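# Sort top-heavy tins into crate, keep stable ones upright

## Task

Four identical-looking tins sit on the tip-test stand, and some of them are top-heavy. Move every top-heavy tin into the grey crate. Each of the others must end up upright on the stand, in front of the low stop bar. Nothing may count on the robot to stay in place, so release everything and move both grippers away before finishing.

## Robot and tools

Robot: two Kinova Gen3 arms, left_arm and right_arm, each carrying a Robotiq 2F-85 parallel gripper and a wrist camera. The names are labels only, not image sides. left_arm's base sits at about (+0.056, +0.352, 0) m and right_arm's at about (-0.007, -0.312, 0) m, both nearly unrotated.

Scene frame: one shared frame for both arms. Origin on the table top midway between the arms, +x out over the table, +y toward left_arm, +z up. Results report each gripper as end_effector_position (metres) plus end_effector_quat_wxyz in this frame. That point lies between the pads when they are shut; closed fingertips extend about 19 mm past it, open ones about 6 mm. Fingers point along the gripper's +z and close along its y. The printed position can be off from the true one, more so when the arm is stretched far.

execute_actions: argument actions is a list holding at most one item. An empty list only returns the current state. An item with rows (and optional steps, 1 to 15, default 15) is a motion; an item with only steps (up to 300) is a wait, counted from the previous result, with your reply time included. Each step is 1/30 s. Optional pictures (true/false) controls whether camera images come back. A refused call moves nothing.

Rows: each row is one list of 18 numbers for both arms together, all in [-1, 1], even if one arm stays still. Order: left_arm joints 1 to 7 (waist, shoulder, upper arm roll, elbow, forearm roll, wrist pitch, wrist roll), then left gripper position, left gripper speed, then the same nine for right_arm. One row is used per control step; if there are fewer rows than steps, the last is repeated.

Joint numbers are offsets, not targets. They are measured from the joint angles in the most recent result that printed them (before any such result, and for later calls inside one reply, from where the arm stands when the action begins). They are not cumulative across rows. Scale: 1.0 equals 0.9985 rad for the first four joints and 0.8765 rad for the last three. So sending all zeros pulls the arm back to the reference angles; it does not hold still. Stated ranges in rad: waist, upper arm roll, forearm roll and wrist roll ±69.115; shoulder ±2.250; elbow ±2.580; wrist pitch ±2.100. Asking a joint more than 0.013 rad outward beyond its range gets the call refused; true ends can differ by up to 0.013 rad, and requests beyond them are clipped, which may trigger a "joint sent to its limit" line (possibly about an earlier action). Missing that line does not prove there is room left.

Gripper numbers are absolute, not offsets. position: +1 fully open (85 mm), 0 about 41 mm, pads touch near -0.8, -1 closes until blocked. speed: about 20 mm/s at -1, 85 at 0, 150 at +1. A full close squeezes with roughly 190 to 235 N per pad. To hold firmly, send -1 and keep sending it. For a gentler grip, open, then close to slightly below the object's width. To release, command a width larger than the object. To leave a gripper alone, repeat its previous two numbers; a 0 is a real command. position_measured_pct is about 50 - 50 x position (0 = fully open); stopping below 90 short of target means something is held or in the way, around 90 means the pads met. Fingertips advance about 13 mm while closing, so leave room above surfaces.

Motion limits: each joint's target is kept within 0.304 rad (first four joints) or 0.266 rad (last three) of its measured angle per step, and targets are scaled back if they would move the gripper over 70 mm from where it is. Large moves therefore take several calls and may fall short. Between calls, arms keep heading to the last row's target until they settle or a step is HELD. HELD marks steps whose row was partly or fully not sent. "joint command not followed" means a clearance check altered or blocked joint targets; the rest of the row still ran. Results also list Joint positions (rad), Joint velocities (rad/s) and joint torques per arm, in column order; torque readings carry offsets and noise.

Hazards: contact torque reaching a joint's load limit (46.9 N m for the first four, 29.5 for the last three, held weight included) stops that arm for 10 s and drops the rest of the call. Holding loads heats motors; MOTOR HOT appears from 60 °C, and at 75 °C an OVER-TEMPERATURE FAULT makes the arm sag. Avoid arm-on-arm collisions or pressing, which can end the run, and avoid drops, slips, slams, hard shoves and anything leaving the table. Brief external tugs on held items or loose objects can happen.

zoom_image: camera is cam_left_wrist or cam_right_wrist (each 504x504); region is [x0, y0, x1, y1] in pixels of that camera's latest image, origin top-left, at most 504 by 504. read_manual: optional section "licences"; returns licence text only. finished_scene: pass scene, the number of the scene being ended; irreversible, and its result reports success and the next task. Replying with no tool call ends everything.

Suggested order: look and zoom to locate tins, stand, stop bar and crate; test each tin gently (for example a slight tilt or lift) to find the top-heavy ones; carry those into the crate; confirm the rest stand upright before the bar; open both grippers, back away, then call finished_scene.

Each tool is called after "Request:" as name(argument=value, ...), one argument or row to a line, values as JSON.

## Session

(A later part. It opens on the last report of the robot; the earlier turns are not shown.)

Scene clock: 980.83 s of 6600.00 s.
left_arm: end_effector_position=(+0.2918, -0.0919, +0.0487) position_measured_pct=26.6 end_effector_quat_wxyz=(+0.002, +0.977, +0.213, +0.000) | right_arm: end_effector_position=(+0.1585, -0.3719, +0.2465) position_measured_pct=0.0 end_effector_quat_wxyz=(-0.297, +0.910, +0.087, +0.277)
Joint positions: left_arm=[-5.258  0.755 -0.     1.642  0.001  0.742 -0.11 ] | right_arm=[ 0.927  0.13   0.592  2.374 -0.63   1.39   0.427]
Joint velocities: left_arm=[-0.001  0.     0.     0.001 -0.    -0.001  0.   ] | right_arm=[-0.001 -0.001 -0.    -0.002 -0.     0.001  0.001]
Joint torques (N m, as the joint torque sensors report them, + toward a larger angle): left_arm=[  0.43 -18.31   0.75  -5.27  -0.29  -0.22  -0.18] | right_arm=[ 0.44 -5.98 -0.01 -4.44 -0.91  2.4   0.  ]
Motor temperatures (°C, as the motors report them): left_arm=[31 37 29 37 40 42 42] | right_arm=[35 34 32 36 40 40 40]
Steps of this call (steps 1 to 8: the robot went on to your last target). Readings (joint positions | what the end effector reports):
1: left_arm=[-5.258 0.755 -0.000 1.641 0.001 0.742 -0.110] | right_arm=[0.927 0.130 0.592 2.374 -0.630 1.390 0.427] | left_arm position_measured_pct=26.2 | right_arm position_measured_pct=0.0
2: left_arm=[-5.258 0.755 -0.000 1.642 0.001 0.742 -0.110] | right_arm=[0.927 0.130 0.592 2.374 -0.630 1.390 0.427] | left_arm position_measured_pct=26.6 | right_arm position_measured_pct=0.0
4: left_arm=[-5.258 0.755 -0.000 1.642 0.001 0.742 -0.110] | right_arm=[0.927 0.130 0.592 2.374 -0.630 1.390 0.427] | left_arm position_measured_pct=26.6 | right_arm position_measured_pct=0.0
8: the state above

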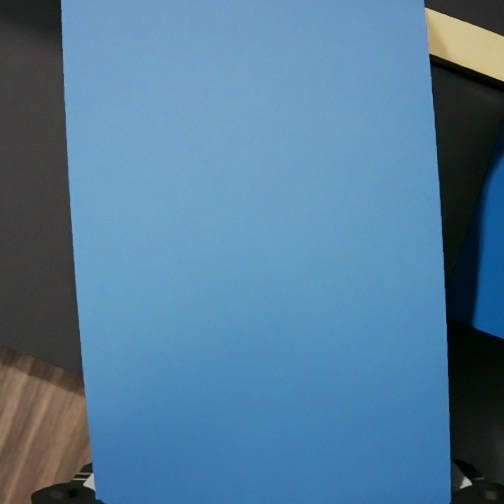

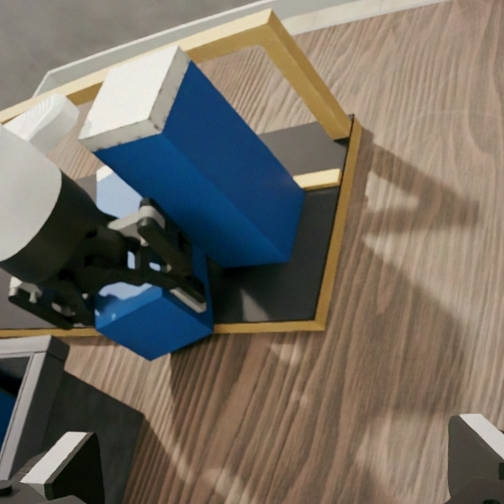

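Request:
execute_actions(
  actions=[
    {"rows": [[0,-0.1145,0,-0.0596,0,0.2013,0,-1,-0.3,0,0,0,0,0,0,0,1,0]], "steps": 15},
  ],
)

Scene clock: 983.87 s of 6600.00 s.
left_arm: end_effector_position=(+0.2912, -0.0910, +0.1194) position_measured_pct=26.6 end_effector_quat_wxyz=(-0.000, +0.977, +0.213, -0.000) | right_arm: end_effector_position=(+0.1585, -0.3719, +0.2465) position_measured_pct=0.0 end_effector_quat_wxyz=(-0.297, +0.910, +0.087, +0.277)
Joint positions: left_arm=[-5.258  0.642 -0.     1.582  0.001  0.918 -0.11 ] | right_arm=[ 0.927  0.13   0.592  2.374 -0.63   1.39   0.427]
Joint velocities: left_arm=[-0.001 -0.011 -0.    -0.001 -0.001  0.001  0.001] | right_arm=[ 0.001  0.    -0.     0.003 -0.     0.     0.001]
Joint torques (N m, as the joint torque sensors report them, + toward a larger angle): left_arm=[  0.13 -20.86   0.39  -7.46  -0.16  -0.27   0.06] | right_arm=[ 0.29 -6.14  0.4  -4.08 -0.79  1.89  0.14]
Motor temperatures (°C, as the motors report them): left_arm=[31 37 29 37 40 42 42] | right_arm=[35 34 32 36 40 40 40]
Steps of this call (steps 1 to 15: the robot went on to your last target; steps 16 to 76: nothing new was sent; steps 77 to 91: all 15 steps of this action). Readings (joint positions | what the end effector reports):
77: left_arm=[-5.258 0.754 -0.000 1.641 0.001 0.742 -0.110] | right_arm=[0.927 0.130 0.592 2.374 -0.630 1.390 0.427] | left_arm position_measured_pct=26.6 | right_arm position_measured_pct=0.0
78: left_arm=[-5.258 0.750 -0.000 1.640 0.001 0.749 -0.110] | right_arm=[0.927 0.130 0.592 2.374 -0.630 1.390 0.427] | left_arm position_measured_pct=26.6 | right_arm position_measured_pct=0.0
80: left_arm=[-5.258 0.724 -0.000 1.629 0.001 0.788 -0.110] | right_arm=[0.927 0.130 0.592 2.374 -0.630 1.390 0.427] | left_arm position_measured_pct=26.6 | right_arm position_measured_pct=0.0
84: left_arm=[-5.258 0.653 -0.000 1.587 0.000 0.899 -0.110] | right_arm=[0.927 0.130 0.592 2.374 -0.630 1.390 0.427] | left_arm position_measured_pct=26.6 | right_arm position_measured_pct=0.0
91: the state above

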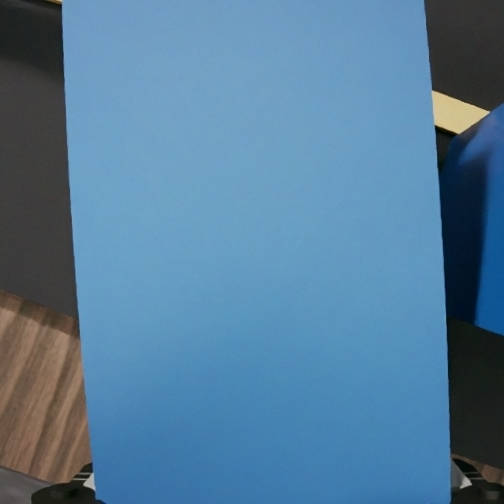

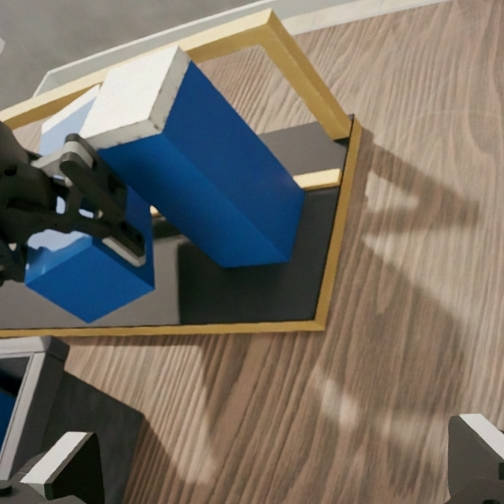

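Request:
zoom_image(
  camera="cam_left_wrist",
  region=[0, 0, 504, 60],
)

Request:
zoom_image(
  camera="cam_left_wrist",
  region=[0, 380, 504, 440],
)

Region (0, 0, 504, 60) of cam_left_wrist's 504x504 image, scaled by 1.000; it fills the top 60 rows of this view, and the rest is white.

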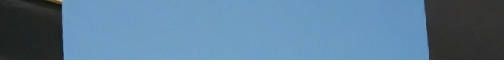

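Region (0, 380, 504, 440) of cam_left_wrist's 504x504 image, scaled by 1.000; it fills the top 60 rows of this view, and the rest is white.

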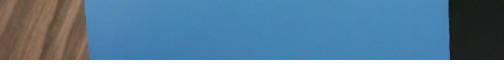

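Request:
execute_actions(
  actions=[
    {"rows": [[0,-0.0144,0,-0.0161,0,0.0346,0,-1,-0.3,0,0,0,0,0,0,0,1,0],[0,-0.0287,0,-0.0322,0,0.0693,0,-1,-0.3,0,0,0,0,0,0,0,1,0],[0,-0.0431,0,-0.0483,0,0.1039,0,-1,-0.3,0,0,0,0,0,0,0,1,0],[0,-0.0575,0,-0.0644,0,0.1385,0,-1,-0.3,0,0,0,0,0,0,0,1,0],[0,-0.0719,0,-0.0805,0,0.1731,0,-1,-0.3,0,0,0,0,0,0,0,1,0],[0,-0.0862,0,-0.0966,0,0.2078,0,-1,-0.3,0,0,0,0,0,0,0,1,0],[0,-0.1006,0,-0.1127,0,0.2424,0,-1,-0.3,0,0,0,0,0,0,0,1,0],[0,-0.1095,0,-0.1395,0,0.2831,0,-1,-0.3,0,0,0,0,0,0,0,1,0],[0,-0.1185,0,-0.1663,0,0.3238,0,-1,-0.3,0,0,0,0,0,0,0,1,0],[0,-0.1274,0,-0.1931,0,0.3645,0,-1,-0.3,0,0,0,0,0,0,0,1,0],[0,-0.1363,0,-0.2199,0,0.4052,0,-1,-0.3,0,0,0,0,0,0,0,1,0],[0,-0.1452,0,-0.2466,0,0.4458,0,-1,-0.3,0,0,0,0,0,0,0,1,0],[0,-0.1542,0,-0.2734,0,0.4865,0,-1,-0.3,0,0,0,0,0,0,0,1,0],[0,-0.1631,0,-0.3002,0,0.5272,0,-1,-0.3,0,0,0,0,0,0,0,1,0],[0,-0.1720,0,-0.3270,0,0.5679,0,-1,-0.3,0,0,0,0,0,0,0,1,0]], "steps": 15},
  ],
  pictures=false,
)

Request:
execute_actions(
  actions=[
    {"steps": 15},
  ],
)

Scene clock: 1072.50 s of 6600.00 s.
left_arm: end_effector_position=(+0.2929, -0.0939, +0.2516) position_measured_pct=26.6 end_effector_quat_wxyz=(-0.000, +0.977, +0.213, -0.000) | right_arm: end_effector_position=(+0.1585, -0.3719, +0.2465) position_measured_pct=0.0 end_effector_quat_wxyz=(-0.297, +0.910, +0.087, +0.277)
Joint positions: left_arm=[-5.258  0.506 -0.     1.356  0.001  1.281 -0.11 ] | right_arm=[ 0.927  0.13   0.592  2.374 -0.63   1.39   0.427]
Joint velocities: left_arm=[-0.001 -0.259  0.    -0.729  0.     0.983  0.   ] | right_arm=[ 0.    -0.    -0.    -0.001 -0.    -0.001 -0.   ]
Joint torques (N m, as the joint torque sensors report them, + toward a larger angle): left_arm=[  0.15 -20.78   0.38  -9.08  -0.3   -0.21  -0.29] | right_arm=[ 0.07 -6.35  0.22 -4.2  -0.78  2.07 -0.11]
Motor temperatures (°C, as the motors report them): left_arm=[31 38 29 37 40 42 42] | right_arm=[35 34 32 36 40 40 40]
Steps of this call (steps 1 to 15: the robot went on to your last target; steps 16 to 90: nothing new was sent; then 85.13 s passed at rest; steps 91 to 105: all 15 steps of this action). Readings (joint positions | what the end effector reports):
91: left_arm=[-5.258 0.640 -0.000 1.582 0.001 0.919 -0.110] | right_arm=[0.927 0.130 0.592 2.374 -0.630 1.390 0.427] | left_arm position_measured_pct=26.6 | right_arm position_measured_pct=0.0
92: left_arm=[-5.258 0.636 -0.000 1.578 0.001 0.928 -0.110] | right_arm=[0.927 0.130 0.592 2.374 -0.630 1.390 0.427] | left_arm position_measured_pct=26.6 | right_arm position_measured_pct=0.0
94: left_arm=[-5.258 0.618 -0.000 1.558 0.001 0.965 -0.110] | right_arm=[0.927 0.130 0.592 2.374 -0.630 1.390 0.427] | left_arm position_measured_pct=26.6 | right_arm position_measured_pct=0.0
98: left_arm=[-5.258 0.570 -0.000 1.502 0.001 1.068 -0.110] | right_arm=[0.927 0.130 0.592 2.374 -0.630 1.390 0.427] | left_arm position_measured_pct=26.6 | right_arm position_measured_pct=0.0
105: the state above

Scene clock: 1073.00 s of 6600.00 s.
left_arm: end_effector_position=(+0.2911, -0.0909, +0.3001) position_measured_pct=26.6 end_effector_quat_wxyz=(+0.000, +0.977, +0.213, -0.000) | right_arm: end_effector_position=(+0.1585, -0.3719, +0.2465) position_measured_pct=0.0 end_effector_quat_wxyz=(-0.297, +0.910, +0.087, +0.277)
Joint positions: left_arm=[-5.258  0.47  -0.     1.256  0.001  1.416 -0.11 ] | right_arm=[ 0.927  0.13   0.592  2.374 -0.63   1.39   0.427]
Joint velocities: left_arm=[ 0.001 -0.    -0.002  0.     0.     0.    -0.001] | right_arm=[-0.001  0.001 -0.     0.002 -0.001  0.     0.002]
Joint torques (N m, as the joint torque sensors report them, + toward a larger angle): left_arm=[  0.24 -19.92   0.93  -9.32  -0.32  -0.24  -0.3 ] | right_arm=[ 0.15 -6.35  0.16 -4.14 -0.77  2.03  0.18]
Motor temperatures (°C, as the motors report them): left_arm=[31 38 29 37 40 42 42] | right_arm=[35 34 32 36 40 40 40]
Steps of this call (steps 1 to 15: the robot went on to your last target). Readings (joint positions | what the end effector reports):
1: left_arm=[-5.258 0.497 -0.000 1.331 0.001 1.314 -0.110] | right_arm=[0.927 0.130 0.592 2.374 -0.630 1.390 0.427] | left_arm position_measured_pct=26.6 | right_arm position_measured_pct=0.0
2: left_arm=[-5.258 0.489 -0.000 1.308 0.001 1.345 -0.110] | right_arm=[0.927 0.130 0.592 2.374 -0.630 1.390 0.427] | left_arm position_measured_pct=26.6 | right_arm position_measured_pct=0.0
4: left_arm=[-5.258 0.477 -0.000 1.273 0.000 1.391 -0.110] | right_arm=[0.927 0.130 0.592 2.374 -0.630 1.390 0.427] | left_arm position_measured_pct=26.6 | right_arm position_measured_pct=0.0
8: left_arm=[-5.258 0.470 -0.000 1.256 0.001 1.415 -0.110] | right_arm=[0.927 0.130 0.592 2.374 -0.630 1.390 0.427] | left_arm position_measured_pct=26.6 | right_arm position_measured_pct=0.0
15: the state above

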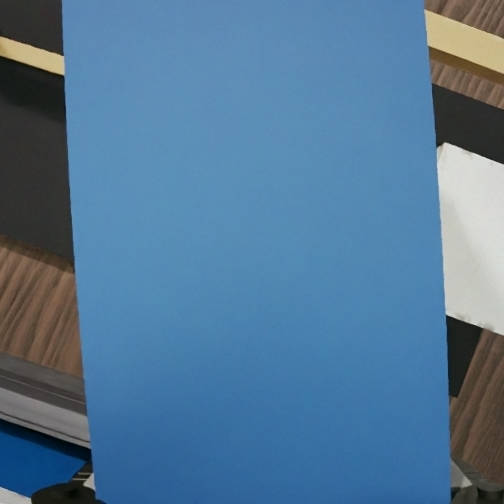

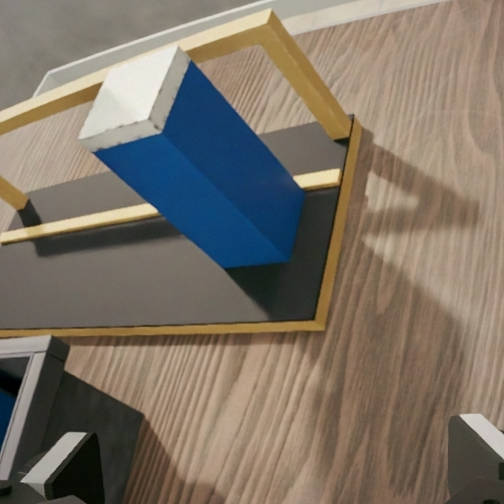

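Request:
execute_actions(
  actions=[
    {"rows": [[-0.0329,-0.0155,0,0.0321,0,-0.019,0.0046,-1,-0.3,0,0,0,0,0,0,0,1,0],[-0.0658,-0.031,0,0.0643,0,-0.038,0.0091,-1,-0.3,0,0,0,0,0,0,0,1,0],[-0.0986,-0.0464,0,0.0964,0,-0.057,0.0137,-1,-0.3,0,0,0,0,0,0,0,1,0],[-0.1315,-0.0619,0,0.1286,0,-0.076,0.0182,-1,-0.3,0,0,0,0,0,0,0,1,0],[-0.1644,-0.0774,0,0.1607,0,-0.095,0.0228,-1,-0.3,0,0,0,0,0,0,0,1,0],[-0.1973,-0.0929,0,0.1929,0,-0.1141,0.0273,-1,-0.3,0,0,0,0,0,0,0,1,0],[-0.2302,-0.1083,0,0.225,0,-0.1331,0.0319,-1,-0.3,0,0,0,0,0,0,0,1,0],[-0.263,-0.1238,0,0.2572,0,-0.1521,0.0364,-1,-0.3,0,0,0,0,0,0,0,1,0],[-0.2959,-0.1393,0,0.2893,0,-0.1711,0.041,-1,-0.3,0,0,0,0,0,0,0,1,0],[-0.3288,-0.1548,0,0.3214,0,-0.1901,0.0455,-1,-0.3,0,0,0,0,0,0,0,1,0],[-0.3617,-0.1702,0,0.3536,0,-0.2091,0.0501,-1,-0.3,0,0,0,0,0,0,0,1,0],[-0.3945,-0.1857,0,0.3857,0,-0.2281,0.0546,-1,-0.3,0,0,0,0,0,0,0,1,0],[-0.4274,-0.2012,0,0.4179,0,-0.2471,0.0592,-1,-0.3,0,0,0,0,0,0,0,1,0],[-0.4603,-0.2167,0,0.45,0,-0.2661,0.0637,-1,-0.3,0,0,0,0,0,0,0,1,0],[-0.4932,-0.2322,0,0.4822,0,-0.2851,0.0683,-1,-0.3,0,0,0,0,0,0,0,1,0]], "steps": 15},
  ],
  pictures=false,
)

Request:
execute_actions(
  actions=[
    {"rows": [[-0.1644,-0.0774,0,0.1607,0,-0.095,0.0228,-1,-0.3,0,0,0,0,0,0,0,1,0],[-0.1973,-0.0929,0,0.1929,0,-0.1141,0.0273,-1,-0.3,0,0,0,0,0,0,0,1,0],[-0.2302,-0.1083,0,0.225,0,-0.1331,0.0319,-1,-0.3,0,0,0,0,0,0,0,1,0],[-0.263,-0.1238,0,0.2572,0,-0.1521,0.0364,-1,-0.3,0,0,0,0,0,0,0,1,0],[-0.2959,-0.1393,0,0.2893,0,-0.1711,0.041,-1,-0.3,0,0,0,0,0,0,0,1,0],[-0.3288,-0.1548,0,0.3214,0,-0.1901,0.0455,-1,-0.3,0,0,0,0,0,0,0,1,0],[-0.3617,-0.1702,0,0.3536,0,-0.2091,0.0501,-1,-0.3,0,0,0,0,0,0,0,1,0],[-0.3945,-0.1857,0,0.3857,0,-0.2281,0.0546,-1,-0.3,0,0,0,0,0,0,0,1,0],[-0.4274,-0.2012,0,0.4179,0,-0.2471,0.0592,-1,-0.3,0,0,0,0,0,0,0,1,0],[-0.4603,-0.2167,0,0.45,0,-0.2661,0.0637,-1,-0.3,0,0,0,0,0,0,0,1,0],[-0.4932,-0.2322,0,0.4822,0,-0.2851,0.0683,-1,-0.3,0,0,0,0,0,0,0,1,0],[-0.5261,-0.2476,0,0.5143,0,-0.3041,0.0729,-1,-0.3,0,0,0,0,0,0,0,1,0],[-0.5589,-0.2631,0,0.5464,0,-0.3231,0.0774,-1,-0.3,0,0,0,0,0,0,0,1,0]], "steps": 15},
  ],
  pictures=false,
)

Request:
execute_actions(
  actions=[
    {"steps": 15},
  ],
)

Scene clock: 1088.97 s of 6600.00 s.
left_arm: end_effector_position=(+0.3664, +0.0526, +0.2751) position_measured_pct=26.6 end_effector_quat_wxyz=(+0.001, +0.923, +0.385, +0.000) | right_arm: end_effector_position=(+0.1585, -0.3719, +0.2465) position_measured_pct=0.0 end_effector_quat_wxyz=(-0.297, +0.910, +0.087, +0.277)
Joint positions: left_arm=[-5.58   0.319 -0.001  1.569  0.     1.252 -0.071] | right_arm=[ 0.927  0.13   0.592  2.374 -0.63   1.39   0.427]
Joint velocities: left_arm=[-0.83  -0.389 -0.     0.814 -0.001 -0.421  0.102] | right_arm=[ 0.002  0.001 -0.    -0.002 -0.    -0.     0.001]
Joint torques (N m, as the joint torque sensors report them, + toward a larger angle): left_arm=[  1.02 -17.21   1.11  -9.45  -0.46  -0.15  -0.15] | right_arm=[ 0.06 -6.28  0.18 -3.91 -0.64  2.11  0.03]
Motor temperatures (°C, as the motors report them): left_arm=[31 38 29 37 40 42 42] | right_arm=[35 34 32 36 40 40 40]
Steps of this call (steps 1 to 15: the robot went on to your last target; steps 16 to 90: nothing new was sent; then 12.47 s passed at rest; steps 91 to 105: all 15 steps of this action). Readings (joint positions | what the end effector reports):
91: left_arm=[-5.259 0.470 -0.000 1.256 0.001 1.415 -0.110] | right_arm=[0.927 0.130 0.592 2.374 -0.630 1.390 0.427] | left_arm position_measured_pct=26.6 | right_arm position_measured_pct=0.0
92: left_arm=[-5.264 0.467 0.001 1.261 0.002 1.413 -0.109] | right_arm=[0.927 0.130 0.592 2.374 -0.630 1.390 0.427] | left_arm position_measured_pct=26.6 | right_arm position_measured_pct=0.0
94: left_arm=[-5.292 0.453 0.003 1.286 0.002 1.399 -0.106] | right_arm=[0.927 0.130 0.592 2.374 -0.630 1.390 0.427] | left_arm position_measured_pct=26.6 | right_arm position_measured_pct=0.0
98: left_arm=[-5.391 0.407 -0.000 1.382 0.000 1.350 -0.094] | right_arm=[0.927 0.130 0.592 2.374 -0.630 1.390 0.427] | left_arm position_measured_pct=26.6 | right_arm position_measured_pct=0.0
105: the state above

Scene clock: 1089.47 s of 6600.00 s.
left_arm: end_effector_position=(+0.3559, +0.2429, +0.2307) position_measured_pct=26.6 end_effector_quat_wxyz=(+0.001, +0.802, +0.598, +0.001) | right_arm: end_effector_position=(+0.1585, -0.3719, +0.2465) position_measured_pct=0.0 end_effector_quat_wxyz=(-0.297, +0.910, +0.087, +0.277)
Joint positions: left_arm=[-6.017  0.114 -0.001  1.994  0.     1.031 -0.018] | right_arm=[ 0.927  0.13   0.592  2.374 -0.63   1.39   0.427]
Joint velocities: left_arm=[-0.894 -0.422 -0.005  0.884 -0.004 -0.455  0.11 ] | right_arm=[ 0.     0.002 -0.    -0.     0.     0.001 -0.   ]
Joint torques (N m, as the joint torque sensors report them, + toward a larger angle): left_arm=[  1.03 -11.74   0.45  -7.84  -0.07   0.32  -0.3 ] | right_arm=[ 0.09 -6.46  0.11 -4.33 -0.9   2.17 -0.15]
Motor temperatures (°C, as the motors report them): left_arm=[31 38 29 37 40 42 42] | right_arm=[35 34 32 36 40 40 40]
Steps of this call (steps 1 to 15: all 15 steps of this action). Readings (joint positions | what the end effector reports):
1: left_arm=[-5.608 0.306 -0.001 1.596 0.000 1.238 -0.067] | right_arm=[0.927 0.130 0.592 2.374 -0.630 1.390 0.427] | left_arm position_measured_pct=26.6 | right_arm position_measured_pct=0.0
2: left_arm=[-5.636 0.293 -0.001 1.623 0.000 1.224 -0.064] | right_arm=[0.927 0.130 0.592 2.374 -0.630 1.390 0.427] | left_arm position_measured_pct=26.6 | right_arm position_measured_pct=0.0
4: left_arm=[-5.693 0.266 -0.001 1.678 0.000 1.195 -0.057] | right_arm=[0.927 0.130 0.592 2.374 -0.630 1.390 0.427] | left_arm position_measured_pct=26.6 | right_arm position_measured_pct=0.0
8: left_arm=[-5.808 0.212 -0.001 1.790 0.000 1.137 -0.043] | right_arm=[0.927 0.130 0.592 2.374 -0.630 1.390 0.427] | left_arm position_measured_pct=26.6 | right_arm position_measured_pct=0.0
15: the state above

Scene clock: 1089.97 s of 6600.00 s.
left_arm: end_effector_position=(+0.3322, +0.2847, +0.2161) position_measured_pct=26.6 end_effector_quat_wxyz=(+0.001, +0.760, +0.650, +0.000) | right_arm: end_effector_position=(+0.1585, -0.3719, +0.2465) position_measured_pct=0.0 end_effector_quat_wxyz=(-0.297, +0.910, +0.087, +0.277)
Joint positions: left_arm=[-6.137  0.057 -0.001  2.114  0.     0.969 -0.003] | right_arm=[ 0.927  0.13   0.592  2.374 -0.63   1.39   0.427]
Joint velocities: left_arm=[-0.008 -0.005  0.    -0.002 -0.    -0.     0.   ] | right_arm=[-0.    -0.001  0.    -0.003  0.     0.001  0.   ]
Joint torques (N m, as the joint torque sensors report them, + toward a larger angle): left_arm=[ 0.46 -9.41  0.62 -7.89 -0.37 -0.19 -0.01] | right_arm=[ 0.   -6.54  0.19 -4.22 -0.53  2.08 -0.05]
Motor temperatures (°C, as the motors report them): left_arm=[31 38 29 37 40 42 42] | right_arm=[35 34 32 36 40 40 40]
Steps of this call (steps 1 to 15: the robot went on to your last target). Readings (joint positions | what the end effector reports):
1: left_arm=[-6.046 0.100 -0.002 2.023 -0.000 1.016 -0.014] | right_arm=[0.927 0.130 0.592 2.374 -0.630 1.390 0.427] | left_arm position_measured_pct=26.6 | right_arm position_measured_pct=0.0
2: left_arm=[-6.071 0.088 -0.002 2.049 -0.000 1.003 -0.011] | right_arm=[0.927 0.130 0.592 2.374 -0.630 1.390 0.427] | left_arm position_measured_pct=26.6 | right_arm position_measured_pct=0.0
4: left_arm=[-6.109 0.070 -0.002 2.090 -0.001 0.983 -0.006] | right_arm=[0.927 0.130 0.592 2.374 -0.630 1.390 0.427] | left_arm position_measured_pct=26.6 | right_arm position_measured_pct=0.0
8: left_arm=[-6.131 0.060 -0.001 2.114 0.000 0.970 -0.003] | right_arm=[0.927 0.130 0.592 2.374 -0.630 1.390 0.427] | left_arm position_measured_pct=26.6 | right_arm position_measured_pct=0.0
15: the state above

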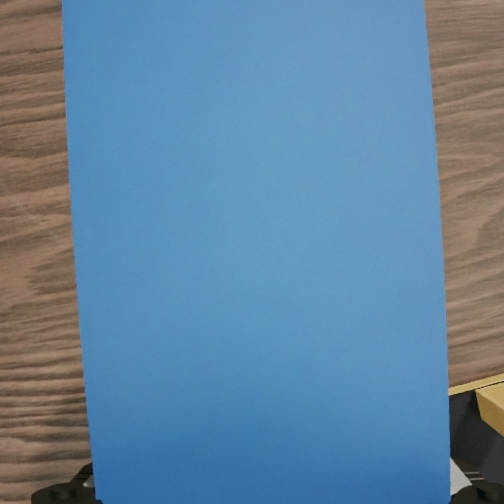

